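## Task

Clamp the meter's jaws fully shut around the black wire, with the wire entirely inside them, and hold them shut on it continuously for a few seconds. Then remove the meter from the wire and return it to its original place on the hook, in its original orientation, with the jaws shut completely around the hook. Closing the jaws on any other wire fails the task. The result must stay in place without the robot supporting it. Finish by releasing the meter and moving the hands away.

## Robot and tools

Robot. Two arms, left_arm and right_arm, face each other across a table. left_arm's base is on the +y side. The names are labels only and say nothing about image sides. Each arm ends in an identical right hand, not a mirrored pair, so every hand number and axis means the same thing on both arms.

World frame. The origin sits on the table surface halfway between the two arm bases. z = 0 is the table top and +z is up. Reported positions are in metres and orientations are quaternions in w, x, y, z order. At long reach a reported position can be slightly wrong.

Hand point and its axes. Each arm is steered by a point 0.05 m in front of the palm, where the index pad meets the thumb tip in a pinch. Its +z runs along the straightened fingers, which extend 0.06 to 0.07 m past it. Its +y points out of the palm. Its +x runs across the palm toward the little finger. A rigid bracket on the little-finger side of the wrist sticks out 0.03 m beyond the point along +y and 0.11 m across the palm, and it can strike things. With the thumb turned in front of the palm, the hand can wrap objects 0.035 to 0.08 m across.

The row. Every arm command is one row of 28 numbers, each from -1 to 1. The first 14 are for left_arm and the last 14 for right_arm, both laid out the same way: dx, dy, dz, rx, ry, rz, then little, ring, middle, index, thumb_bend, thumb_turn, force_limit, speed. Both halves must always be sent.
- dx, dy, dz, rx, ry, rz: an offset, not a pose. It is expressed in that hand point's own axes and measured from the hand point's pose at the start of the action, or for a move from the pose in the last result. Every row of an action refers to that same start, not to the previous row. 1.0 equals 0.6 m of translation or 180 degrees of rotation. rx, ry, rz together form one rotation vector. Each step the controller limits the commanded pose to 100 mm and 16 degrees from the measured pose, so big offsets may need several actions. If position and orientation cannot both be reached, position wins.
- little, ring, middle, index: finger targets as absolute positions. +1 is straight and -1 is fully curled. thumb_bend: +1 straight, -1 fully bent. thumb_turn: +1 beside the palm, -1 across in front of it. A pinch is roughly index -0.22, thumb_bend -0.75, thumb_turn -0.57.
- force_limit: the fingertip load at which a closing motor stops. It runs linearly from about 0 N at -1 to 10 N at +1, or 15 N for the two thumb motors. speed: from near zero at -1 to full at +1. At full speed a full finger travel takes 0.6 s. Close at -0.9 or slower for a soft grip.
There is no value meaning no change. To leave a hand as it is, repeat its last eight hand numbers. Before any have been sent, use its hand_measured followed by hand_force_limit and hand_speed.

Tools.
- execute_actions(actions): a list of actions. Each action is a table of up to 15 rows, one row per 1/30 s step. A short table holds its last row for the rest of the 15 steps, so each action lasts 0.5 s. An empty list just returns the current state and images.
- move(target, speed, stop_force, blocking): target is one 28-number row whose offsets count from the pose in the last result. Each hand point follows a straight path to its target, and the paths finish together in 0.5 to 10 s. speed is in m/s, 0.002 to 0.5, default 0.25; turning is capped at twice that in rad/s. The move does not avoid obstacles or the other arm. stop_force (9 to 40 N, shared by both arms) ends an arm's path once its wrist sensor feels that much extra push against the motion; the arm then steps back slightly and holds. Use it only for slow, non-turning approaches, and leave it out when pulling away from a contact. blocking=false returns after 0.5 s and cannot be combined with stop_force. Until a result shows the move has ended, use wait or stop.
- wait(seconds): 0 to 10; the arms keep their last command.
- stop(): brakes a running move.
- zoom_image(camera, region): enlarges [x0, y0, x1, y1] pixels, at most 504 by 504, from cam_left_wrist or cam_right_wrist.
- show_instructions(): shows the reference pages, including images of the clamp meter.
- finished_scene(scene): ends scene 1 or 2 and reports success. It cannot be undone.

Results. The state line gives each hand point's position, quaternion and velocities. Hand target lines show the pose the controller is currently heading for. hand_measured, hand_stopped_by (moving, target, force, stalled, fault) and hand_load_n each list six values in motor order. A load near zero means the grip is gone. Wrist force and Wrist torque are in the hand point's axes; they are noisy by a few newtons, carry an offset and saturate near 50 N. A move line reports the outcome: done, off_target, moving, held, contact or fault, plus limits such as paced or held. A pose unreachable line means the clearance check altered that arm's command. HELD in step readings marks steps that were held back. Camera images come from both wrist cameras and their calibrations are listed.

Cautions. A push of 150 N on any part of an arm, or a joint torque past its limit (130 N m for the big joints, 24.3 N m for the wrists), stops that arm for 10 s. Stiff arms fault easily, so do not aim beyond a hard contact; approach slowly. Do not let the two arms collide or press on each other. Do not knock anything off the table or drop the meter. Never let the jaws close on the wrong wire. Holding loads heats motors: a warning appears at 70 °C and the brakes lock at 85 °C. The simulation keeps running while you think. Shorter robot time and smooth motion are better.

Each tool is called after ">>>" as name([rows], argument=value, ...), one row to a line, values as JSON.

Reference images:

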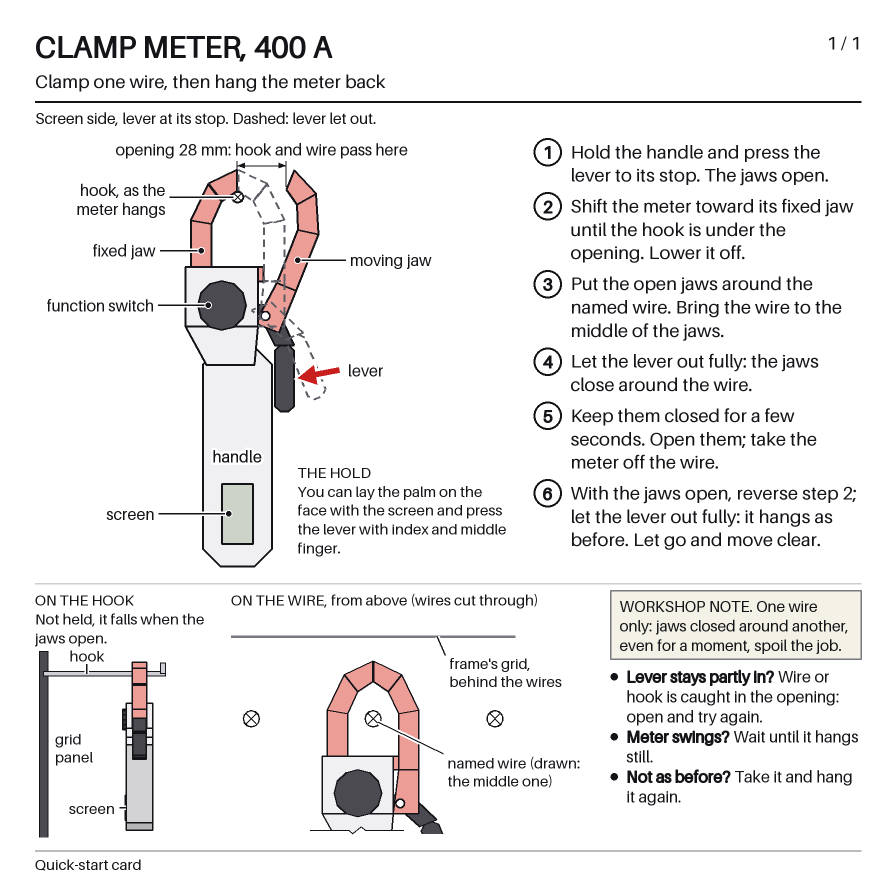

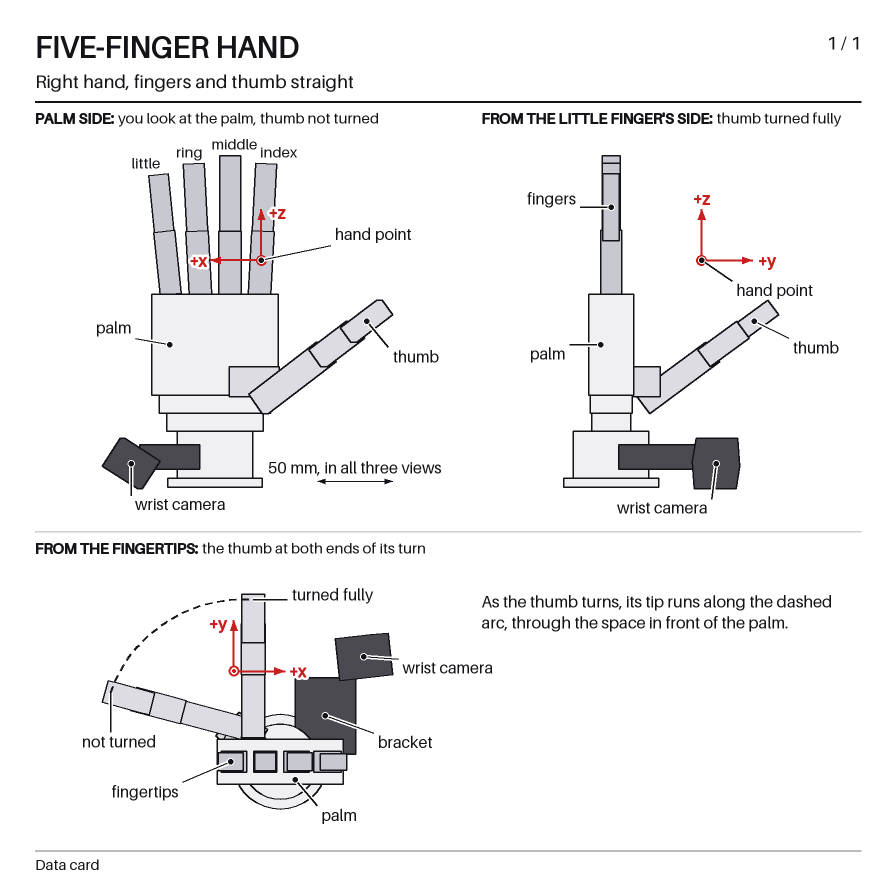

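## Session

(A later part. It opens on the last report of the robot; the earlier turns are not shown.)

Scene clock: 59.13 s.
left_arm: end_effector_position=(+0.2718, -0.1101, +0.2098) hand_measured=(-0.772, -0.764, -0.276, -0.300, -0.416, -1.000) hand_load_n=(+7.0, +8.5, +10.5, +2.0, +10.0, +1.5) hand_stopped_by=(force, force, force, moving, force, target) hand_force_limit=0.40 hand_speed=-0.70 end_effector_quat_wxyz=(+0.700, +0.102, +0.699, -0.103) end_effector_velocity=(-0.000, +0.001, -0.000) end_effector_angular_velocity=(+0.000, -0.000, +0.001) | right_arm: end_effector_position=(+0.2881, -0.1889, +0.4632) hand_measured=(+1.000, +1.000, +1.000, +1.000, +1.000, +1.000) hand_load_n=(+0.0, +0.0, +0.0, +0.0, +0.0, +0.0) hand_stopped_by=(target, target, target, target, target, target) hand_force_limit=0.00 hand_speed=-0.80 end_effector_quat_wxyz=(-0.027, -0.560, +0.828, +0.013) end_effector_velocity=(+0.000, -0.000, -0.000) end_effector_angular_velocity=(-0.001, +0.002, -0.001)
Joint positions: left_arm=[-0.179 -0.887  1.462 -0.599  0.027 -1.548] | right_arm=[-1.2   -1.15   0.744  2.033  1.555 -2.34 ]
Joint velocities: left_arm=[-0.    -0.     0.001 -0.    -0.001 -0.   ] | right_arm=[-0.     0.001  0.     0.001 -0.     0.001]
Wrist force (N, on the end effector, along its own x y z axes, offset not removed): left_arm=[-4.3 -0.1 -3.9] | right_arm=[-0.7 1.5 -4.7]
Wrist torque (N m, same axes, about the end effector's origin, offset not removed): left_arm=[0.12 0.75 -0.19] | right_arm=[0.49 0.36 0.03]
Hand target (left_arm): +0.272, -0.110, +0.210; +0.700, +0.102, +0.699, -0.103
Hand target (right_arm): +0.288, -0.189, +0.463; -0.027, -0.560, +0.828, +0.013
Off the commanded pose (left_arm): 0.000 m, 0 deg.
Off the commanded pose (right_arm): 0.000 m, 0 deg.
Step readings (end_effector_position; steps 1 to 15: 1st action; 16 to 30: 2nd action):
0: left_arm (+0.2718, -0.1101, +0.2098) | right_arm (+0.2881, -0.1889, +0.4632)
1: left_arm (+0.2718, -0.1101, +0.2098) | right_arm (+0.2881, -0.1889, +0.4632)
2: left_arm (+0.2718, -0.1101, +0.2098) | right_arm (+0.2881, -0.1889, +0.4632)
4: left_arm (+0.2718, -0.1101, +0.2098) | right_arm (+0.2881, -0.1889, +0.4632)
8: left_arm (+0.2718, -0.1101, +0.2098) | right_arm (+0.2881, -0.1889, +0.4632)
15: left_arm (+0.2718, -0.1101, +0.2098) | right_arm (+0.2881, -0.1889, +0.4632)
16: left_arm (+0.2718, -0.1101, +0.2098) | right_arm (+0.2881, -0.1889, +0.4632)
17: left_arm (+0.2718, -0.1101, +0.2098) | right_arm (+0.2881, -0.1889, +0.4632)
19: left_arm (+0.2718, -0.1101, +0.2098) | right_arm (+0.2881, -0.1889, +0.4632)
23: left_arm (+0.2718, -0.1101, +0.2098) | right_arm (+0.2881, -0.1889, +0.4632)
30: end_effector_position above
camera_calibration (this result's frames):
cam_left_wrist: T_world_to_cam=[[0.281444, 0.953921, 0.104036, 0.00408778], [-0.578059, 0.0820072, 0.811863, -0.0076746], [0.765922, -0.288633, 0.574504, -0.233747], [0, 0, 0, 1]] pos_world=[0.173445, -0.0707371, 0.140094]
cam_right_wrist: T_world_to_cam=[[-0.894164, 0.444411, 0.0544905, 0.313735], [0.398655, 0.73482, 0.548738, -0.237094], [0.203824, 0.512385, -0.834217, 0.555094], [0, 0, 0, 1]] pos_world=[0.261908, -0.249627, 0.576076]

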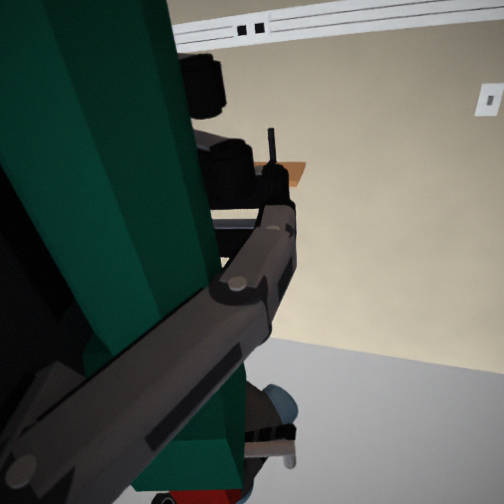

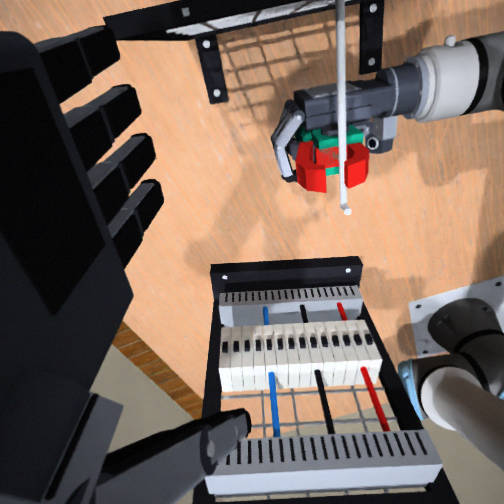

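>>> execute_actions([
  [[0,0,0,0,0,0,-1,-1,-0.26,-0.7,-0.95,-1,0.6,-0.75, 0,0,0,0,0,0,1,1,1,1,1,1,0,-0.8]],
  [[0,0,0,0,0,0,-1,-1,-0.26,-0.7,-0.95,-1,0.6,-0.75, 0,0,0,0,0,0,1,1,1,1,1,1,0,-0.8]],
])

>>> zoom_image(camera="cam_right_wrist", region=[210, 50, 420, 230])

Scene clock: 60.50 s.
left_arm: end_effector_position=(+0.2718, -0.1101, +0.2098) hand_measured=(-0.772, -0.764, -0.260, -0.322, -0.416, -1.000) hand_load_n=(+6.5, +8.0, +3.0, +9.0, +10.5, +1.5) hand_stopped_by=(force, force, target, force, force, target) hand_force_limit=0.60 hand_speed=-0.75 end_effector_quat_wxyz=(+0.700, +0.102, +0.699, -0.103) end_effector_velocity=(-0.000, -0.000, +0.000) end_effector_angular_velocity=(-0.001, +0.000, +0.000) | right_arm: end_effector_position=(+0.2881, -0.1889, +0.4632) hand_measured=(+1.000, +1.000, +1.000, +1.000, +1.000, +1.000) hand_load_n=(+0.0, +0.0, +0.0, +0.0, +0.0, +0.0) hand_stopped_by=(target, target, target, target, target, target) hand_force_limit=0.00 hand_speed=-0.80 end_effector_quat_wxyz=(-0.027, -0.560, +0.828, +0.013) end_effector_velocity=(-0.001, +0.001, +0.000) end_effector_angular_velocity=(+0.000, -0.001, +0.003)
Joint positions: left_arm=[-0.179 -0.887  1.462 -0.599  0.027 -1.548] | right_arm=[-1.2   -1.15   0.744  2.033  1.555 -2.34 ]
Joint velocities: left_arm=[-0.    -0.    -0.001 -0.    -0.    -0.   ] | right_arm=[ 0.002 -0.001 -0.     0.    -0.    -0.001]
Wrist force (N, on the end effector, along its own x y z axes, offset not removed): left_arm=[-4.0 -1.1 -3.8] | right_arm=[-0.8 0.2 -2.3]
Wrist torque (N m, same axes, about the end effector's origin, offset not removed): left_arm=[-0.28 0.62 -0.31] | right_arm=[-0.11 0.19 0.05]
Hand target (left_arm): +0.272, -0.110, +0.210; +0.700, +0.102, +0.699, -0.103
Hand target (right_arm): +0.288, -0.189, +0.463; -0.027, -0.560, +0.828, +0.013
Off the commanded pose (left_arm): 0.000 m, 0 deg.
Off the commanded pose (right_arm): 0.000 m, 0 deg.
Step readings (end_effector_position; steps 1 to 15: 1st action; 16 to 30: 2nd action):
0: left_arm (+0.2718, -0.1101, +0.2098) | right_arm (+0.2881, -0.1889, +0.4632)
1: left_arm (+0.2718, -0.1101, +0.2098) | right_arm (+0.2881, -0.1889, +0.4632)
2: left_arm (+0.2718, -0.1101, +0.2098) | right_arm (+0.2881, -0.1889, +0.4632)
4: left_arm (+0.2718, -0.1101, +0.2098) | right_arm (+0.2881, -0.1889, +0.4632)
8: left_arm (+0.2718, -0.1101, +0.2098) | right_arm (+0.2881, -0.1889, +0.4632)
15: left_arm (+0.2718, -0.1101, +0.2098) | right_arm (+0.2881, -0.1889, +0.4632)
16: left_arm (+0.2718, -0.1101, +0.2098) | right_arm (+0.2881, -0.1889, +0.4632)
17: left_arm (+0.2718, -0.1101, +0.2098) | right_arm (+0.2881, -0.1889, +0.4632)
19: left_arm (+0.2718, -0.1101, +0.2098) | right_arm (+0.2881, -0.1889, +0.4632)
23: left_arm (+0.2718, -0.1101, +0.2098) | right_arm (+0.2881, -0.1889, +0.4632)
30: end_effector_position above
camera_calibration (this result's frames):
cam_left_wrist: T_world_to_cam=[[0.281444, 0.953921, 0.104036, 0.00408779], [-0.578059, 0.0820074, 0.811863, -0.00767463], [0.765922, -0.288633, 0.574504, -0.233747], [0, 0, 0, 1]] pos_world=[0.173445, -0.0707371, 0.140094]
cam_right_wrist: T_world_to_cam=[[-0.894164, 0.444411, 0.0544903, 0.313735], [0.398655, 0.73482, 0.548738, -0.237094], [0.203825, 0.512385, -0.834217, 0.555094], [0, 0, 0, 1]] pos_world=[0.261908, -0.249627, 0.576076]

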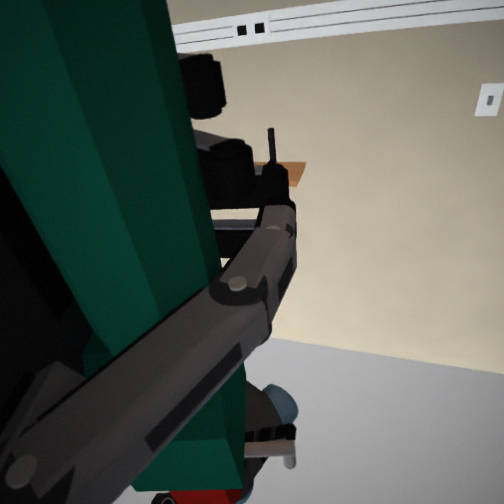

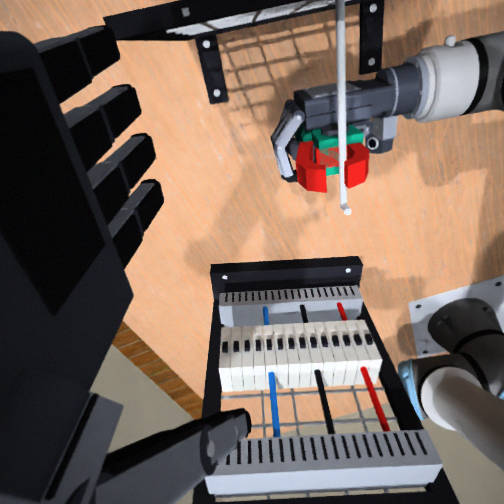

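Region (210, 50, 420, 230) of cam_right_wrist's 504x504 image, scaled by 2.400, with more detail than that image has; it fills the top 432 rows of this view, and the rest is white.

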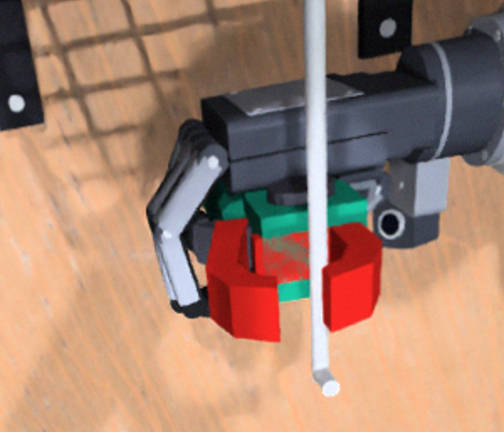

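>>> execute_actions([
  [[0,0,0,0,0,0,-1,-1,0.2,0.4,-0.95,-1,0.6,-0.4, 0,0,0,0,0,0,1,1,1,1,1,1,0,-0.8]],
  [[0,0,0,0,0,0,-1,-1,0.2,0.4,-0.1,-1,0.6,-0.2, 0,0,0,0,0,0,1,1,1,1,1,1,0,-0.8]],
  [[0,0,0,0,0,0,-1,-1,0.2,0.4,-0.1,-0.6,0.6,-0.2, 0,0,0,0,0,0,1,1,1,1,1,1,0,-0.8]],
  [[0,0,0,0,0,0,-1,-1,0.2,0.4,-0.1,-0.6,0.6,-0.2, 0,0,0,0,0,0,1,1,1,1,1,1,0,-0.8]],
])

>>> zoom_image(camera="cam_right_wrist", region=[210, 50, 420, 230])

Scene clock: 63.13 s.
left_arm: end_effector_position=(+0.2718, -0.1101, +0.2098) hand_measured=(-0.772, -0.766, +0.200, +0.400, -0.100, -0.600) hand_load_n=(+0.0, +0.5, +0.0, +0.0, +1.0, -3.0) hand_stopped_by=(force, force, target, target, target, target) hand_force_limit=0.60 hand_speed=-0.20 end_effector_quat_wxyz=(+0.700, +0.102, +0.699, -0.103) end_effector_velocity=(-0.000, -0.000, +0.000) end_effector_angular_velocity=(-0.001, +0.000, +0.000) | right_arm: end_effector_position=(+0.2881, -0.1889, +0.4632) hand_measured=(+1.000, +1.000, +1.000, +1.000, +1.000, +1.000) hand_load_n=(+0.0, +0.0, +0.0, +0.0, +0.0, +0.0) hand_stopped_by=(target, target, target, target, target, target) hand_force_limit=0.00 hand_speed=-0.80 end_effector_quat_wxyz=(-0.027, -0.560, +0.828, +0.013) end_effector_velocity=(-0.000, +0.000, +0.000) end_effector_angular_velocity=(+0.000, -0.000, +0.001)
Joint positions: left_arm=[-0.179 -0.887  1.462 -0.599  0.027 -1.548] | right_arm=[-1.2   -1.15   0.744  2.033  1.555 -2.34 ]
Joint velocities: left_arm=[ 0.    -0.    -0.001  0.    -0.     0.   ] | right_arm=[ 0.001 -0.     0.    -0.    -0.    -0.001]
Wrist force (N, on the end effector, along its own x y z axes, offset not removed): left_arm=[-1.5 3.0 -3.7] | right_arm=[2.1 1.1 1.0]
Wrist torque (N m, same axes, about the end effector's origin, offset not removed): left_arm=[0.58 0.64 -0.20] | right_arm=[0.05 -0.39 0.03]
Hand target (left_arm): +0.272, -0.110, +0.210; +0.700, +0.102, +0.699, -0.103
Hand target (right_arm): +0.288, -0.189, +0.463; -0.027, -0.560, +0.828, +0.013
Off the commanded pose (left_arm): 0.000 m, 0 deg.
Off the commanded pose (right_arm): 0.000 m, 0 deg.
Step readings (end_effector_position; steps 1 to 15: 1st action; 16 to 30: 2nd action; 31 to 45: 3rd action; 46 to 60: 4th action):
0: left_arm (+0.2718, -0.1101, +0.2098) | right_arm (+0.2881, -0.1889, +0.4632)
1: left_arm (+0.2718, -0.1101, +0.2098) | right_arm (+0.2881, -0.1889, +0.4632)
2: left_arm (+0.2718, -0.1101, +0.2098) | right_arm (+0.2881, -0.1889, +0.4632)
4: left_arm (+0.2718, -0.1101, +0.2098) | right_arm (+0.2881, -0.1889, +0.4632)
8: left_arm (+0.2718, -0.1101, +0.2098) | right_arm (+0.2881, -0.1889, +0.4632)
15: left_arm (+0.2718, -0.1101, +0.2098) | right_arm (+0.2881, -0.1889, +0.4632)
16: left_arm (+0.2718, -0.1101, +0.2098) | right_arm (+0.2881, -0.1889, +0.4632)
17: left_arm (+0.2718, -0.1101, +0.2098) | right_arm (+0.2881, -0.1889, +0.4632)
19: left_arm (+0.2718, -0.1101, +0.2098) | right_arm (+0.2881, -0.1889, +0.4632)
23: left_arm (+0.2718, -0.1101, +0.2098) | right_arm (+0.2881, -0.1889, +0.4632)
30: left_arm (+0.2718, -0.1101, +0.2098) | right_arm (+0.2881, -0.1889, +0.4632)
31: left_arm (+0.2718, -0.1101, +0.2098) | right_arm (+0.2881, -0.1889, +0.4632)
32: left_arm (+0.2718, -0.1101, +0.2098) | right_arm (+0.2881, -0.1889, +0.4632)
34: left_arm (+0.2718, -0.1101, +0.2098) | right_arm (+0.2881, -0.1889, +0.4632)
38: left_arm (+0.2718, -0.1101, +0.2098) | right_arm (+0.2881, -0.1889, +0.4632)
45: left_arm (+0.2718, -0.1101, +0.2098) | right_arm (+0.2881, -0.1889, +0.4632)
46: left_arm (+0.2718, -0.1101, +0.2098) | right_arm (+0.2881, -0.1889, +0.4632)
47: left_arm (+0.2718, -0.1101, +0.2098) | right_arm (+0.2881, -0.1889, +0.4632)
49: left_arm (+0.2718, -0.1101, +0.2098) | right_arm (+0.2881, -0.1889, +0.4632)
53: left_arm (+0.2718, -0.1101, +0.2098) | right_arm (+0.2881, -0.1889, +0.4632)
60: end_effector_position above
camera_calibration (this result's frames):
cam_left_wrist: T_world_to_cam=[[0.281444, 0.953921, 0.104035, 0.00408799], [-0.578059, 0.0820081, 0.811863, -0.00767452], [0.765922, -0.288633, 0.574504, -0.233747], [0, 0, 0, 1]] pos_world=[0.173445, -0.0707372, 0.140094]
cam_right_wrist: T_world_to_cam=[[-0.894164, 0.444411, 0.0544904, 0.313735], [0.398655, 0.73482, 0.548738, -0.237095], [0.203825, 0.512385, -0.834217, 0.555094], [0, 0, 0, 1]] pos_world=[0.261908, -0.249627, 0.576076]

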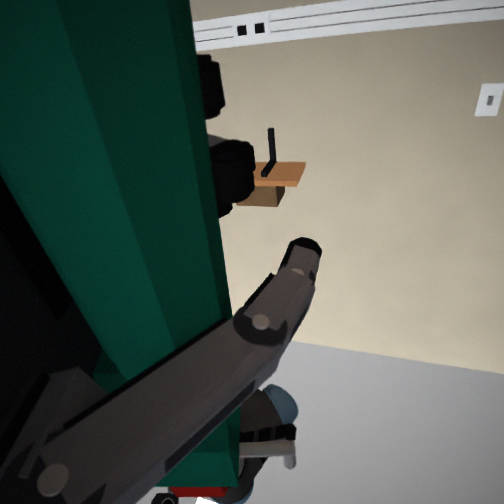

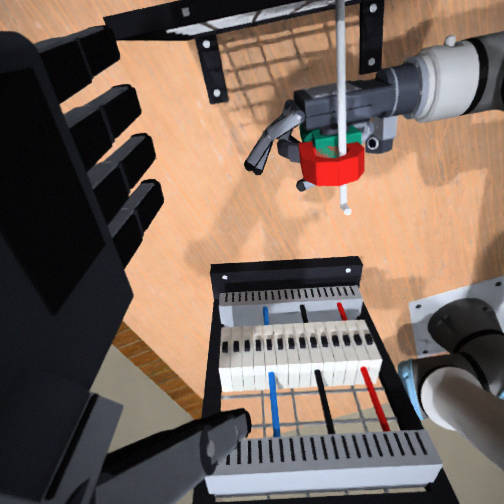

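Region (210, 50, 420, 230) of cam_right_wrist's 504x504 image, scaled by 2.400, with more detail than that image has; it fills the top 432 rows of this view, and the rest is white.

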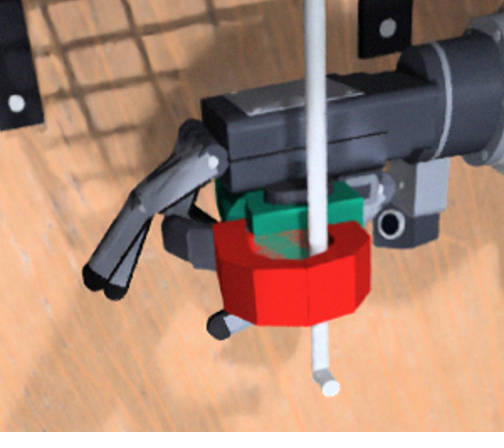

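>>> execute_actions([
  [[0,0,0,0,0,0,-1,-1,0.2,0.4,0.7,-1,0.0,-0.4, 0,0,0,0,0,0,1,1,1,1,1,1,0,-0.8]],
  [[0,0,0,0,0,0,-0.55,-0.55,0.2,0.4,0.7,-1,0.0,-0.4, 0,0,0,0,0,0,1,1,1,1,1,1,0,-0.8]],
  [[0,0,0,0,0,0,-0.55,-0.55,0.2,0.4,0.7,-1,0.0,-0.2, 0,0,0,0,0,0,1,1,1,1,1,1,0,-0.8]],
])

>>> zoom_image(camera="cam_right_wrist", region=[210, 50, 420, 230])

Scene clock: 66.90 s.
left_arm: end_effector_position=(+0.2718, -0.1101, +0.2098) hand_measured=(-0.550, -0.550, +0.200, +0.400, +0.700, -1.000) hand_load_n=(+0.0, +0.0, +0.0, +0.0, +0.0, +0.0) hand_stopped_by=(target, target, target, target, target, target) hand_force_limit=0.00 hand_speed=-0.20 end_effector_quat_wxyz=(+0.700, +0.102, +0.699, -0.103) end_effector_velocity=(+0.000, -0.000, -0.000) end_effector_angular_velocity=(+0.001, -0.000, -0.002) | right_arm: end_effector_position=(+0.2881, -0.1889, +0.4632) hand_measured=(+1.000, +1.000, +1.000, +1.000, +1.000, +1.000) hand_load_n=(+0.0, +0.0, +0.0, +0.0, +0.0, +0.0) hand_stopped_by=(target, target, target, target, target, target) hand_force_limit=0.00 hand_speed=-0.80 end_effector_quat_wxyz=(-0.027, -0.560, +0.828, +0.013) end_effector_velocity=(-0.000, -0.000, +0.000) end_effector_angular_velocity=(+0.000, +0.000, -0.001)
Joint positions: left_arm=[-0.179 -0.887  1.462 -0.599  0.027 -1.548] | right_arm=[-1.2   -1.15   0.744  2.033  1.555 -2.34 ]
Joint velocities: left_arm=[ 0.     0.001  0.001  0.     0.002 -0.   ] | right_arm=[-0. -0. -0.  0. -0.  0.]
Wrist force (N, on the end effector, along its own x y z axes, offset not removed): left_arm=[-2.2 -0.4 3.2] | right_arm=[1.1 -0.7 2.6]
Wrist torque (N m, same axes, about the end effector's origin, offset not removed): left_arm=[-0.27 0.47 0.16] | right_arm=[-0.32 -0.15 0.17]
Hand target (left_arm): +0.272, -0.110, +0.210; +0.700, +0.102, +0.699, -0.103
Hand target (right_arm): +0.288, -0.189, +0.463; -0.027, -0.560, +0.828, +0.013
Off the commanded pose (left_arm): 0.000 m, 0 deg.
Off the commanded pose (right_arm): 0.000 m, 0 deg.
Step readings (end_effector_position; steps 1 to 15: 1st action; 16 to 30: 2nd action; 31 to 45: 3rd action):
0: left_arm (+0.2718, -0.1101, +0.2098) | right_arm (+0.2881, -0.1889, +0.4632)
1: left_arm (+0.2718, -0.1101, +0.2098) | right_arm (+0.2881, -0.1889, +0.4632)
2: left_arm (+0.2718, -0.1101, +0.2098) | right_arm (+0.2881, -0.1889, +0.4632)
4: left_arm (+0.2718, -0.1101, +0.2098) | right_arm (+0.2881, -0.1889, +0.4632)
8: left_arm (+0.2718, -0.1101, +0.2098) | right_arm (+0.2881, -0.1889, +0.4632)
15: left_arm (+0.2718, -0.1101, +0.2098) | right_arm (+0.2881, -0.1889, +0.4632)
16: left_arm (+0.2718, -0.1101, +0.2098) | right_arm (+0.2881, -0.1889, +0.4632)
17: left_arm (+0.2718, -0.1101, +0.2098) | right_arm (+0.2881, -0.1889, +0.4632)
19: left_arm (+0.2718, -0.1101, +0.2098) | right_arm (+0.2881, -0.1889, +0.4632)
23: left_arm (+0.2718, -0.1101, +0.2098) | right_arm (+0.2881, -0.1889, +0.4632)
30: left_arm (+0.2718, -0.1101, +0.2098) | right_arm (+0.2881, -0.1889, +0.4632)
31: left_arm (+0.2718, -0.1101, +0.2098) | right_arm (+0.2881, -0.1889, +0.4632)
32: left_arm (+0.2718, -0.1101, +0.2098) | right_arm (+0.2881, -0.1889, +0.4632)
34: left_arm (+0.2718, -0.1101, +0.2098) | right_arm (+0.2881, -0.1889, +0.4632)
38: left_arm (+0.2718, -0.1101, +0.2098) | right_arm (+0.2881, -0.1889, +0.4632)
45: end_effector_position above
camera_calibration (this result's frames):
cam_left_wrist: T_world_to_cam=[[0.281446, 0.953921, 0.104035, 0.00408795], [-0.578059, 0.0820093, 0.811863, -0.00767438], [0.765921, -0.288634, 0.574504, -0.233747], [0, 0, 0, 1]] pos_world=[0.173445, -0.0707376, 0.140094]
cam_right_wrist: T_world_to_cam=[[-0.894164, 0.444411, 0.0544905, 0.313735], [0.398655, 0.73482, 0.548738, -0.237095], [0.203824, 0.512385, -0.834217, 0.555094], [0, 0, 0, 1]] pos_world=[0.261908, -0.249627, 0.576076]

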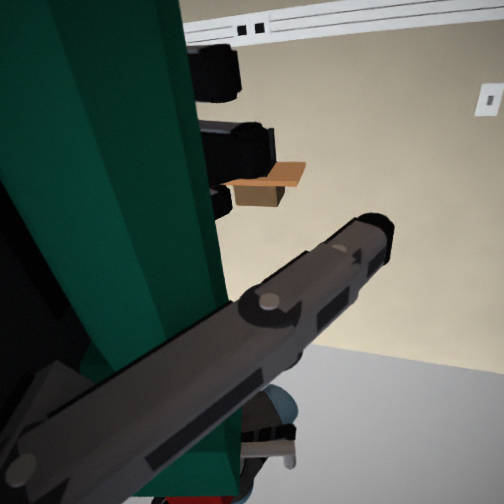

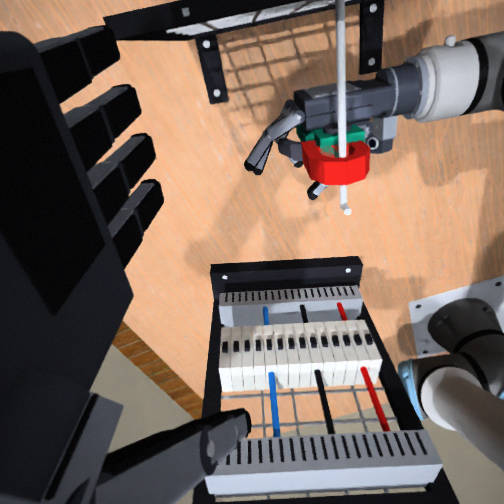

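Region (210, 50, 420, 230) of cam_right_wrist's 504x504 image, scaled by 2.400, with more detail than that image has; it fills the top 432 rows of this view, and the rest is white.

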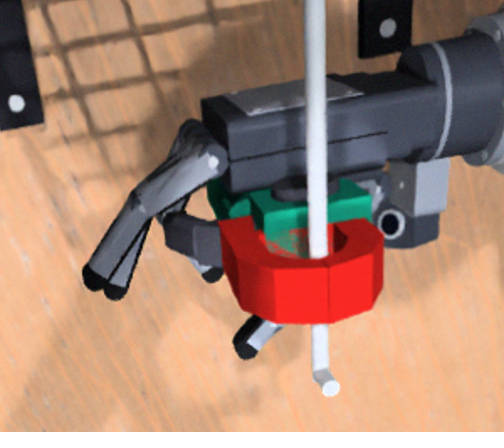

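>>> execute_actions([
  [[0,-0.002,0,0,0,0,-0.55,-0.55,0.2,0.4,0.7,-1,0.0,-0.2, 0,0,0,0,0,0,1,1,1,1,1,1,0,-0.8],[0,-0.004,0,0,0,0,-0.55,-0.55,0.2,0.4,0.7,-1,0.0,-0.2, 0,0,0,0,0,0,1,1,1,1,1,1,0,-0.8],[0,-0.006,0,0,0,0,-0.55,-0.55,0.2,0.4,0.7,-1,0.0,-0.2, 0,0,0,0,0,0,1,1,1,1,1,1,0,-0.8],[0,-0.008,0,0,0,0,-0.55,-0.55,0.2,0.4,0.7,-1,0.0,-0.2, 0,0,0,0,0,0,1,1,1,1,1,1,0,-0.8]],
  [[0,0,0.003,0,0,0,-0.55,-0.55,0.2,0.4,0.7,-1,0.0,-0.2, 0,0,0,0,0,0,1,1,1,1,1,1,0,-0.8],[0,0,0.006,0,0,0,-0.55,-0.55,0.2,0.4,0.7,-1,0.0,-0.2, 0,0,0,0,0,0,1,1,1,1,1,1,0,-0.8],[0,0,0.009,0,0,0,-0.55,-0.55,0.2,0.4,0.7,-1,0.0,-0.2, 0,0,0,0,0,0,1,1,1,1,1,1,0,-0.8],[0,0,0.012,0,0,0,-0.55,-0.55,0.2,0.4,0.7,-1,0.0,-0.2, 0,0,0,0,0,0,1,1,1,1,1,1,0,-0.8],[0,0,0.015,0,0,0,-0.55,-0.55,0.2,0.4,0.7,-1,0.0,-0.2, 0,0,0,0,0,0,1,1,1,1,1,1,0,-0.8]],
  [[0,0.002,0,0,0,0,-0.68,-0.66,0.2,0.4,0.7,-1,0.0,-0.4, 0,0,0,0,0,0,1,1,1,1,1,1,0,-0.8]],
])

>>> zoom_image(camera="cam_right_wrist", region=[210, 50, 420, 230])

Scene clock: 68.90 s.
left_arm: end_effector_position=(+0.2792, -0.1160, +0.2098) hand_measured=(-0.680, -0.660, +0.200, +0.400, +0.700, -1.000) hand_load_n=(+0.0, +0.0, +0.0, +0.0, +0.0, +0.0) hand_stopped_by=(target, target, target, target, target, target) hand_force_limit=0.00 hand_speed=-0.40 end_effector_quat_wxyz=(+0.700, +0.102, +0.699, -0.103) end_effector_velocity=(+0.001, +0.001, -0.000) end_effector_angular_velocity=(-0.000, +0.000, +0.002) | right_arm: end_effector_position=(+0.2881, -0.1889, +0.4632) hand_measured=(+1.000, +1.000, +1.000, +1.000, +1.000, +1.000) hand_load_n=(+0.0, +0.0, +0.0, +0.0, +0.0, +0.0) hand_stopped_by=(target, target, target, target, target, target) hand_force_limit=0.00 hand_speed=-0.80 end_effector_quat_wxyz=(-0.027, -0.560, +0.828, +0.013) end_effector_velocity=(-0.000, -0.001, +0.001) end_effector_angular_velocity=(+0.000, -0.001, +0.000)
Joint positions: left_arm=[-0.165 -0.876  1.443 -0.593  0.041 -1.545] | right_arm=[-1.2   -1.15   0.744  2.033  1.555 -2.34 ]
Joint velocities: left_arm=[ 0.001 -0.001  0.002 -0.002 -0.001  0.   ] | right_arm=[-0.001 -0.002  0.     0.001  0.    -0.001]
Wrist force (N, on the end effector, along its own x y z axes, offset not removed): left_arm=[-5.1 -3.2 -6.8] | right_arm=[2.8 -4.4 -1.2]
Wrist torque (N m, same axes, about the end effector's origin, offset not removed): left_arm=[-0.30 1.00 -0.27] | right_arm=[-0.61 -0.43 -0.09]
Hand target (left_arm): +0.279, -0.116, +0.210; +0.700, +0.102, +0.699, -0.103
Hand target (right_arm): +0.288, -0.189, +0.463; -0.027, -0.560, +0.828, +0.013
Off the commanded pose (left_arm): 0.000 m, 0 deg.
Off the commanded pose (right_arm): 0.000 m, 0 deg.
Step readings (end_effector_position; steps 1 to 15: 1st action; 16 to 30: 2nd action; 31 to 45: 3rd action):
0: left_arm (+0.2718, -0.1101, +0.2098) | right_arm (+0.2881, -0.1889, +0.4632)
1: left_arm (+0.2718, -0.1102, +0.2098) | right_arm (+0.2881, -0.1889, +0.4632)
2: left_arm (+0.2717, -0.1103, +0.2099) | right_arm (+0.2881, -0.1889, +0.4632)
4: left_arm (+0.2714, -0.1113, +0.2099) | right_arm (+0.2881, -0.1889, +0.4632)
8: left_arm (+0.2708, -0.1137, +0.2099) | right_arm (+0.2881, -0.1889, +0.4632)
15: left_arm (+0.2705, -0.1146, +0.2098) | right_arm (+0.2881, -0.1889, +0.4632)
16: left_arm (+0.2705, -0.1147, +0.2098) | right_arm (+0.2881, -0.1889, +0.4632)
17: left_arm (+0.2706, -0.1147, +0.2098) | right_arm (+0.2881, -0.1889, +0.4632)
19: left_arm (+0.2720, -0.1152, +0.2098) | right_arm (+0.2881, -0.1889, +0.4632)
23: left_arm (+0.2764, -0.1165, +0.2098) | right_arm (+0.2881, -0.1889, +0.4632)
30: left_arm (+0.2788, -0.1172, +0.2098) | right_arm (+0.2881, -0.1889, +0.4632)
31: left_arm (+0.2789, -0.1172, +0.2098) | right_arm (+0.2881, -0.1889, +0.4632)
32: left_arm (+0.2789, -0.1171, +0.2097) | right_arm (+0.2881, -0.1889, +0.4632)
34: left_arm (+0.2790, -0.1166, +0.2097) | right_arm (+0.2881, -0.1889, +0.4632)
38: left_arm (+0.2791, -0.1162, +0.2097) | right_arm (+0.2881, -0.1889, +0.4632)
45: end_effector_position above
camera_calibration (this result's frames):
cam_left_wrist: T_world_to_cam=[[0.28152, 0.953909, 0.103943, 0.00760163], [-0.578381, 0.0822562, 0.811609, -0.0027171], [0.765651, -0.288602, 0.57488, -0.241124], [0, 0, 0, 1]] pos_world=[0.180905, -0.0766167, 0.140032]
cam_right_wrist: T_world_to_cam=[[-0.894164, 0.444411, 0.0544905, 0.313735], [0.398655, 0.73482, 0.548738, -0.237094], [0.203824, 0.512385, -0.834217, 0.555094], [0, 0, 0, 1]] pos_world=[0.261908, -0.249627, 0.576076]

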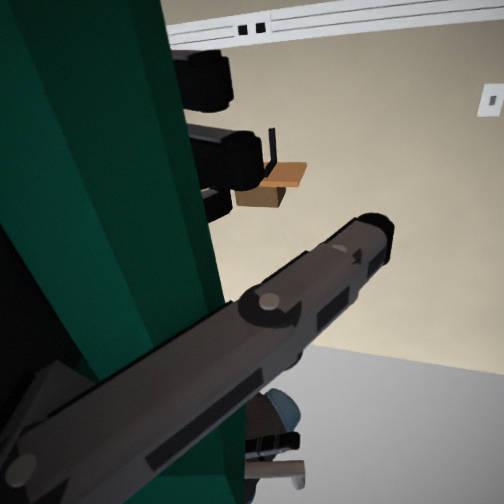

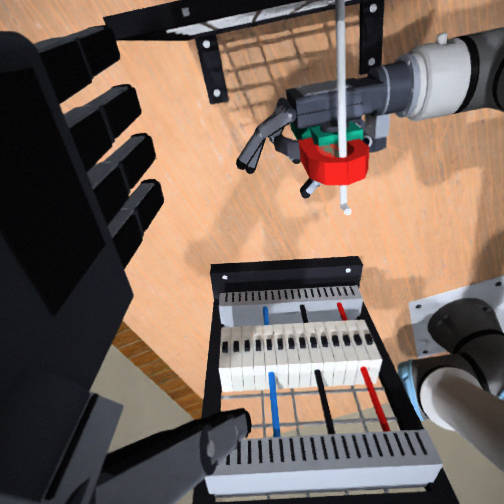

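Region (210, 50, 420, 230) of cam_right_wrist's 504x504 image, scaled by 2.400, with more detail than that image has; it fills the top 432 rows of this view, and the rest is white.

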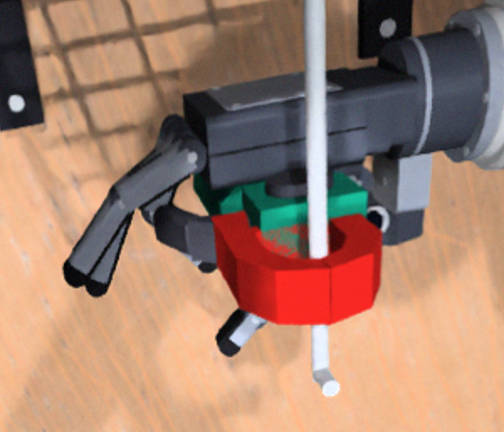

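Now pin with the thumb first, then ring and little.

>>> execute_actions([
  [[0,0,0,0,0,0,-0.68,-0.66,0.2,0.4,-1,-1,0.2,-0.6, 0,0,0,0,0,0,1,1,1,1,1,1,0,-0.8]],
  [[0,0,0,0,0,0,-0.68,-0.66,0.2,0.4,-1,-1,0.2,-0.6, 0,0,0,0,0,0,1,1,1,1,1,1,0,-0.8]],
  [[0,0,0,0,0,0,-1,-1,0.2,0.4,-1,-1,0.2,-0.8, 0,0,0,0,0,0,1,1,1,1,1,1,0,-0.8]],
  [[0,0,0,0,0,0,-1,-1,0.2,0.4,-1,-1,0.2,-0.8, 0,0,0,0,0,0,1,1,1,1,1,1,0,-0.8]],
])

>>> zoom_image(camera="cam_right_wrist", region=[210, 50, 420, 230])

Scene clock: 71.20 s.
left_arm: end_effector_position=(+0.2792, -0.1160, +0.2098) hand_measured=(-0.876, -0.856, +0.200, +0.400, +0.260, -1.000) hand_load_n=(+6.5, +9.0, +0.0, +0.0, +9.0, +1.5) hand_stopped_by=(force, force, target, target, force, target) hand_force_limit=0.20 hand_speed=-0.80 end_effector_quat_wxyz=(+0.700, +0.102, +0.699, -0.103) end_effector_velocity=(+0.000, +0.001, -0.001) end_effector_angular_velocity=(+0.002, -0.000, +0.001) | right_arm: end_effector_position=(+0.2881, -0.1889, +0.4632) hand_measured=(+1.000, +1.000, +1.000, +1.000, +1.000, +1.000) hand_load_n=(+0.0, +0.0, +0.0, +0.0, +0.0, +0.0) hand_stopped_by=(target, target, target, target, target, target) hand_force_limit=0.00 hand_speed=-0.80 end_effector_quat_wxyz=(-0.027, -0.560, +0.828, +0.013) end_effector_velocity=(-0.000, +0.000, -0.000) end_effector_angular_velocity=(-0.001, +0.001, +0.002)
Joint positions: left_arm=[-0.165 -0.876  1.443 -0.593  0.041 -1.545] | right_arm=[-1.2   -1.15   0.744  2.033  1.555 -2.34 ]
Joint velocities: left_arm=[-0.    -0.     0.002  0.    -0.001 -0.   ] | right_arm=[ 0.001  0.001  0.    -0.     0.001 -0.001]
Wrist force (N, on the end effector, along its own x y z axes, offset not removed): left_arm=[-2.0 -5.3 -2.4] | right_arm=[-2.8 -1.6 -0.2]
Wrist torque (N m, same axes, about the end effector's origin, offset not removed): left_arm=[-0.82 0.07 -0.19] | right_arm=[-0.44 0.23 -0.36]
Hand target (left_arm): +0.279, -0.116, +0.210; +0.700, +0.102, +0.699, -0.103
Hand target (right_arm): +0.288, -0.189, +0.463; -0.027, -0.560, +0.828, +0.013
Off the commanded pose (left_arm): 0.000 m, 0 deg.
Off the commanded pose (right_arm): 0.000 m, 0 deg.
Step readings (end_effector_position; steps 1 to 15: 1st action; 16 to 30: 2nd action; 31 to 45: 3rd action; 46 to 60: 4th action):
0: left_arm (+0.2792, -0.1160, +0.2098) | right_arm (+0.2881, -0.1889, +0.4632)
1: left_arm (+0.2792, -0.1160, +0.2098) | right_arm (+0.2881, -0.1889, +0.4632)
2: left_arm (+0.2792, -0.1160, +0.2098) | right_arm (+0.2881, -0.1889, +0.4632)
4: left_arm (+0.2792, -0.1160, +0.2098) | right_arm (+0.2881, -0.1889, +0.4632)
8: left_arm (+0.2792, -0.1160, +0.2098) | right_arm (+0.2881, -0.1889, +0.4632)
15: left_arm (+0.2792, -0.1160, +0.2098) | right_arm (+0.2881, -0.1889, +0.4632)
16: left_arm (+0.2792, -0.1160, +0.2098) | right_arm (+0.2881, -0.1889, +0.4632)
17: left_arm (+0.2792, -0.1160, +0.2098) | right_arm (+0.2881, -0.1889, +0.4632)
19: left_arm (+0.2792, -0.1160, +0.2098) | right_arm (+0.2881, -0.1889, +0.4632)
23: left_arm (+0.2792, -0.1160, +0.2098) | right_arm (+0.2881, -0.1889, +0.4632)
30: left_arm (+0.2792, -0.1160, +0.2098) | right_arm (+0.2881, -0.1889, +0.4632)
31: left_arm (+0.2792, -0.1160, +0.2098) | right_arm (+0.2881, -0.1889, +0.4632)
32: left_arm (+0.2792, -0.1160, +0.2098) | right_arm (+0.2881, -0.1889, +0.4632)
34: left_arm (+0.2792, -0.1160, +0.2098) | right_arm (+0.2881, -0.1889, +0.4632)
38: left_arm (+0.2792, -0.1160, +0.2098) | right_arm (+0.2881, -0.1889, +0.4632)
45: left_arm (+0.2792, -0.1160, +0.2098) | right_arm (+0.2881, -0.1889, +0.4632)
46: left_arm (+0.2792, -0.1160, +0.2098) | right_arm (+0.2881, -0.1889, +0.4632)
47: left_arm (+0.2792, -0.1160, +0.2098) | right_arm (+0.2881, -0.1889, +0.4632)
49: left_arm (+0.2792, -0.1160, +0.2098) | right_arm (+0.2881, -0.1889, +0.4632)
53: left_arm (+0.2792, -0.1160, +0.2098) | right_arm (+0.2881, -0.1889, +0.4632)
60: end_effector_position above
camera_calibration (this result's frames):
cam_left_wrist: T_world_to_cam=[[0.281519, 0.953909, 0.103943, 0.0075851], [-0.578388, 0.0822579, 0.811604, -0.00272471], [0.765646, -0.288601, 0.574887, -0.24113], [0, 0, 0, 1]] pos_world=[0.180909, -0.0766019, 0.140046]
cam_right_wrist: T_world_to_cam=[[-0.894164, 0.444411, 0.0544906, 0.313735], [0.398655, 0.73482, 0.548738, -0.237095], [0.203824, 0.512385, -0.834216, 0.555094], [0, 0, 0, 1]] pos_world=[0.261908, -0.249627, 0.576076]

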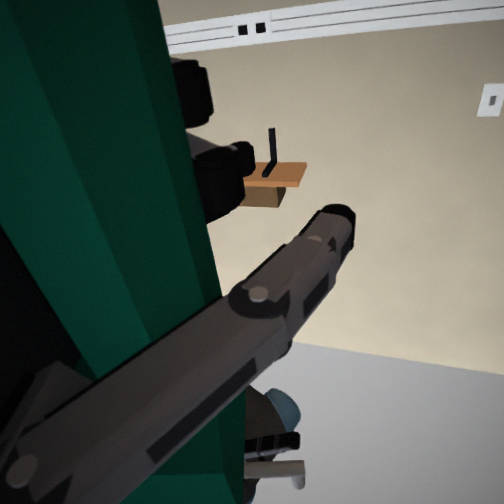

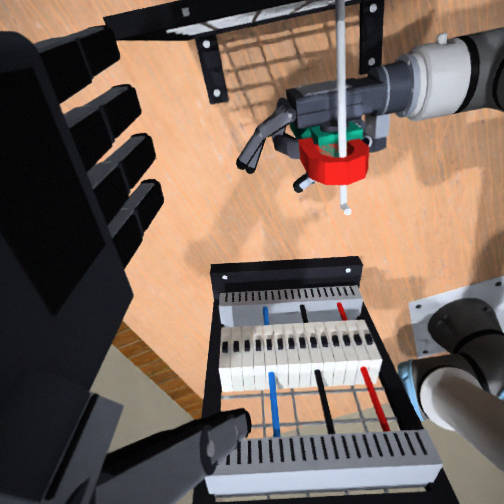

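Region (210, 50, 420, 230) of cam_right_wrist's 504x504 image, scaled by 2.400, with more detail than that image has; it fills the top 432 rows of this view, and the rest is white.

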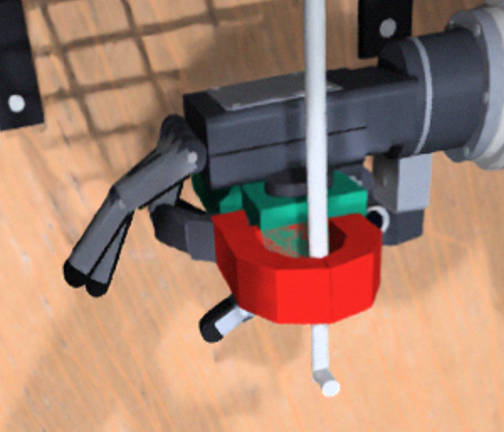

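>>> execute_actions([
  [[0,0,0,0,0,0,-1,-1,-0.85,-0.85,-1,-1,0.3,-0.5, 0,0,0,0,0,0,1,1,1,1,1,1,0,-0.8]],
  [[0,0,0,0,0,0,-1,-1,-0.85,-0.85,-1,-1,0.3,-0.65, 0,0,0,0,0,0,1,1,1,1,1,1,0,-0.8]],
  [[0,0,0,0,0,0,-1,-1,-0.85,-0.85,-1,-1,0.3,-0.7, 0,0,0,0,0,0,1,1,1,1,1,1,0,-0.8]],
  [[0,0,0,0,0,0,-1,-1,-0.85,-0.85,-1,-1,0.3,-0.7, 0,0,0,0,0,0,1,1,1,1,1,1,0,-0.8]],
])

>>> zoom_image(camera="cam_right_wrist", region=[210, 50, 420, 230])

Scene clock: 73.50 s.
left_arm: end_effector_position=(+0.2792, -0.1160, +0.2098) hand_measured=(-0.876, -0.856, -0.700, -0.732, +0.260, -1.000) hand_load_n=(+6.0, +8.5, +1.5, +9.5, +9.0, +2.5) hand_stopped_by=(force, force, force, force, force, target) hand_force_limit=0.30 hand_speed=-0.70 end_effector_quat_wxyz=(+0.700, +0.102, +0.699, -0.103) end_effector_velocity=(-0.000, -0.001, +0.000) end_effector_angular_velocity=(-0.001, +0.000, -0.001) | right_arm: end_effector_position=(+0.2881, -0.1889, +0.4632) hand_measured=(+1.000, +1.000, +1.000, +1.000, +1.000, +1.000) hand_load_n=(+0.0, +0.0, +0.0, +0.0, +0.0, +0.0) hand_stopped_by=(target, target, target, target, target, target) hand_force_limit=0.00 hand_speed=-0.80 end_effector_quat_wxyz=(-0.027, -0.560, +0.828, +0.013) end_effector_velocity=(+0.000, -0.000, -0.000) end_effector_angular_velocity=(-0.001, +0.001, +0.001)
Joint positions: left_arm=[-0.165 -0.876  1.443 -0.593  0.041 -1.545] | right_arm=[-1.2   -1.15   0.744  2.033  1.555 -2.34 ]
Joint velocities: left_arm=[-0.    -0.    -0.001  0.     0.001 -0.   ] | right_arm=[-0.     0.001  0.     0.     0.    -0.001]
Wrist force (N, on the end effector, along its own x y z axes, offset not removed): left_arm=[-1.1 0.4 -2.5] | right_arm=[2.8 -0.1 -1.8]
Wrist torque (N m, same axes, about the end effector's origin, offset not removed): left_arm=[0.30 0.51 -0.17] | right_arm=[-0.02 -0.16 0.05]
Hand target (left_arm): +0.279, -0.116, +0.210; +0.700, +0.102, +0.699, -0.103
Hand target (right_arm): +0.288, -0.189, +0.463; -0.027, -0.560, +0.828, +0.013
Off the commanded pose (left_arm): 0.000 m, 0 deg.
Off the commanded pose (right_arm): 0.000 m, 0 deg.
Step readings (end_effector_position; steps 1 to 15: 1st action; 16 to 30: 2nd action; 31 to 45: 3rd action; 46 to 60: 4th action):
0: left_arm (+0.2792, -0.1160, +0.2098) | right_arm (+0.2881, -0.1889, +0.4632)
1: left_arm (+0.2792, -0.1160, +0.2098) | right_arm (+0.2881, -0.1889, +0.4632)
2: left_arm (+0.2792, -0.1160, +0.2098) | right_arm (+0.2881, -0.1889, +0.4632)
4: left_arm (+0.2792, -0.1160, +0.2098) | right_arm (+0.2881, -0.1889, +0.4632)
8: left_arm (+0.2792, -0.1160, +0.2098) | right_arm (+0.2881, -0.1889, +0.4632)
15: left_arm (+0.2792, -0.1160, +0.2098) | right_arm (+0.2881, -0.1889, +0.4632)
16: left_arm (+0.2792, -0.1160, +0.2098) | right_arm (+0.2881, -0.1889, +0.4632)
17: left_arm (+0.2792, -0.1160, +0.2098) | right_arm (+0.2881, -0.1889, +0.4632)
19: left_arm (+0.2792, -0.1160, +0.2098) | right_arm (+0.2881, -0.1889, +0.4632)
23: left_arm (+0.2792, -0.1160, +0.2098) | right_arm (+0.2881, -0.1889, +0.4632)
30: left_arm (+0.2792, -0.1160, +0.2098) | right_arm (+0.2881, -0.1889, +0.4632)
31: left_arm (+0.2792, -0.1160, +0.2098) | right_arm (+0.2881, -0.1889, +0.4632)
32: left_arm (+0.2792, -0.1160, +0.2098) | right_arm (+0.2881, -0.1889, +0.4632)
34: left_arm (+0.2792, -0.1160, +0.2098) | right_arm (+0.2881, -0.1889, +0.4632)
38: left_arm (+0.2792, -0.1160, +0.2098) | right_arm (+0.2881, -0.1889, +0.4632)
45: left_arm (+0.2792, -0.1160, +0.2098) | right_arm (+0.2881, -0.1889, +0.4632)
46: left_arm (+0.2792, -0.1160, +0.2098) | right_arm (+0.2881, -0.1889, +0.4632)
47: left_arm (+0.2792, -0.1160, +0.2098) | right_arm (+0.2881, -0.1889, +0.4632)
49: left_arm (+0.2792, -0.1160, +0.2098) | right_arm (+0.2881, -0.1889, +0.4632)
53: left_arm (+0.2792, -0.1160, +0.2098) | right_arm (+0.2881, -0.1889, +0.4632)
60: end_effector_position above
camera_calibration (this result's frames):
cam_left_wrist: T_world_to_cam=[[0.281519, 0.953909, 0.103943, 0.00758517], [-0.578388, 0.082258, 0.811604, -0.00272468], [0.765646, -0.288601, 0.574887, -0.24113], [0, 0, 0, 1]] pos_world=[0.180909, -0.076602, 0.140046]
cam_right_wrist: T_world_to_cam=[[-0.894164, 0.444411, 0.0544903, 0.313735], [0.398655, 0.73482, 0.548738, -0.237094], [0.203824, 0.512385, -0.834217, 0.555094], [0, 0, 0, 1]] pos_world=[0.261908, -0.249627, 0.576076]

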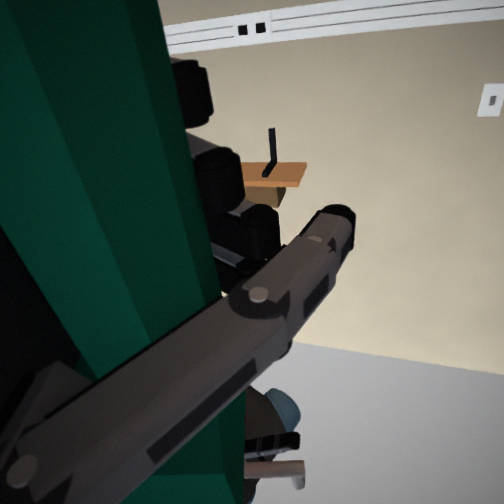

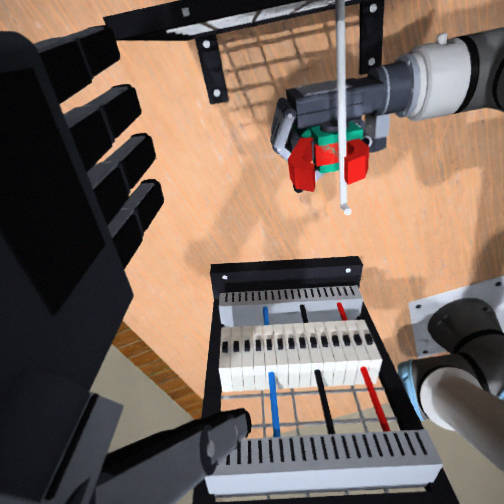

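Region (210, 50, 420, 230) of cam_right_wrist's 504x504 image, scaled by 2.400, with more detail than that image has; it fills the top 432 rows of this view, and the rest is white.

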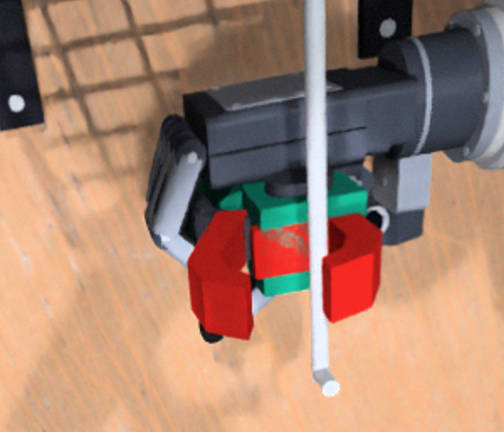

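>>> move(target=[-0.003,0,-0.0233,0,0,0,-1,-1,-0.85,-0.85,-1,-1,0.3,-0.7, 0,0,0,0,0,0,1,1,1,1,1,1,0,-0.8], speed=0.03)

>>> zoom_image(camera="cam_right_wrist", region=[210, 50, 420, 230])

Scene clock: 74.57 s.
left_arm: end_effector_position=(+0.2661, -0.1121, +0.2116) hand_measured=(-0.876, -0.856, -0.700, -0.732, +0.260, -1.000) hand_load_n=(+6.0, +8.5, +2.0, +9.0, +9.0, +2.5) hand_stopped_by=(force, force, force, force, force, target) hand_force_limit=0.30 hand_speed=-0.70 end_effector_quat_wxyz=(+0.700, +0.102, +0.700, -0.103) end_effector_velocity=(-0.002, +0.001, +0.000) end_effector_angular_velocity=(-0.000, -0.000, -0.000) | right_arm: end_effector_position=(+0.2881, -0.1889, +0.4632) hand_measured=(+1.000, +1.000, +1.000, +1.000, +1.000, +1.000) hand_load_n=(+0.0, +0.0, +0.0, +0.0, +0.0, +0.0) hand_stopped_by=(target, target, target, target, target, target) hand_force_limit=0.00 hand_speed=-0.80 end_effector_quat_wxyz=(-0.027, -0.560, +0.828, +0.013) end_effector_velocity=(+0.000, +0.000, -0.000) end_effector_angular_velocity=(+0.001, +0.001, +0.001)
Joint positions: left_arm=[-0.187 -0.886  1.455 -0.599  0.019 -1.542] | right_arm=[-1.2   -1.15   0.744  2.033  1.555 -2.34 ]
Joint velocities: left_arm=[-0.003 -0.003  0.005 -0.012 -0.003  0.009] | right_arm=[-0.     0.001 -0.    -0.    -0.001 -0.001]
Wrist force (N, on the end effector, along its own x y z axes, offset not removed): left_arm=[1.4 -3.6 -4.9] | right_arm=[-2.3 -1.0 -1.5]
Wrist torque (N m, same axes, about the end effector's origin, offset not removed): left_arm=[-0.23 0.37 -0.22] | right_arm=[0.01 0.43 -0.30]
Hand target (left_arm): +0.266, -0.112, +0.212; +0.700, +0.102, +0.700, -0.103
Hand target (right_arm): +0.288, -0.189, +0.463; -0.027, -0.560, +0.828, +0.013
Off the commanded pose (left_arm): 0.000 m, 0 deg.
Off the commanded pose (right_arm): 0.000 m, 0 deg.
move: done
camera_calibration (this result's frames):
cam_left_wrist: T_world_to_cam=[[0.281581, 0.953891, 0.103944, 0.00730923], [-0.577969, 0.0821394, 0.811914, -0.0122793], [0.76594, -0.288696, 0.574448, -0.230944], [0, 0, 0, 1]] pos_world=[0.167734, -0.0726364, 0.141876]
cam_right_wrist: T_world_to_cam=[[-0.894164, 0.444411, 0.0544906, 0.313735], [0.398655, 0.73482, 0.548738, -0.237095], [0.203824, 0.512385, -0.834216, 0.555094], [0, 0, 0, 1]] pos_world=[0.261908, -0.249627, 0.576076]

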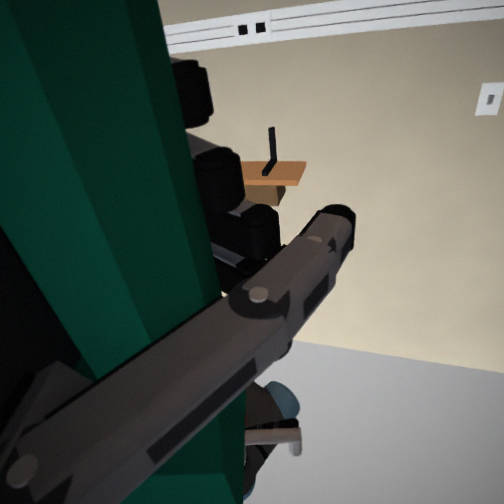

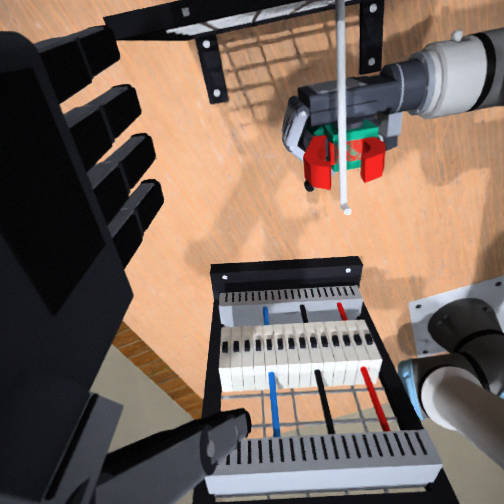

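Region (210, 50, 420, 230) of cam_right_wrist's 504x504 image, scaled by 2.400, with more detail than that image has; it fills the top 432 rows of this view, and the rest is white.

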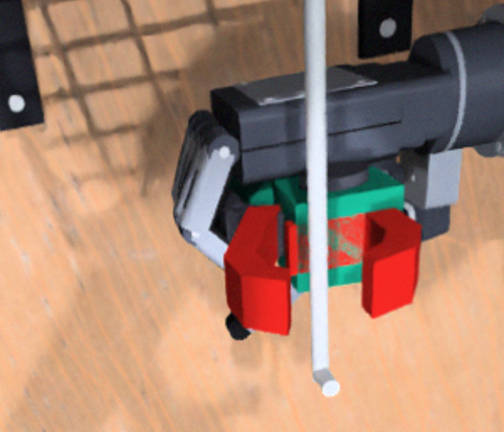

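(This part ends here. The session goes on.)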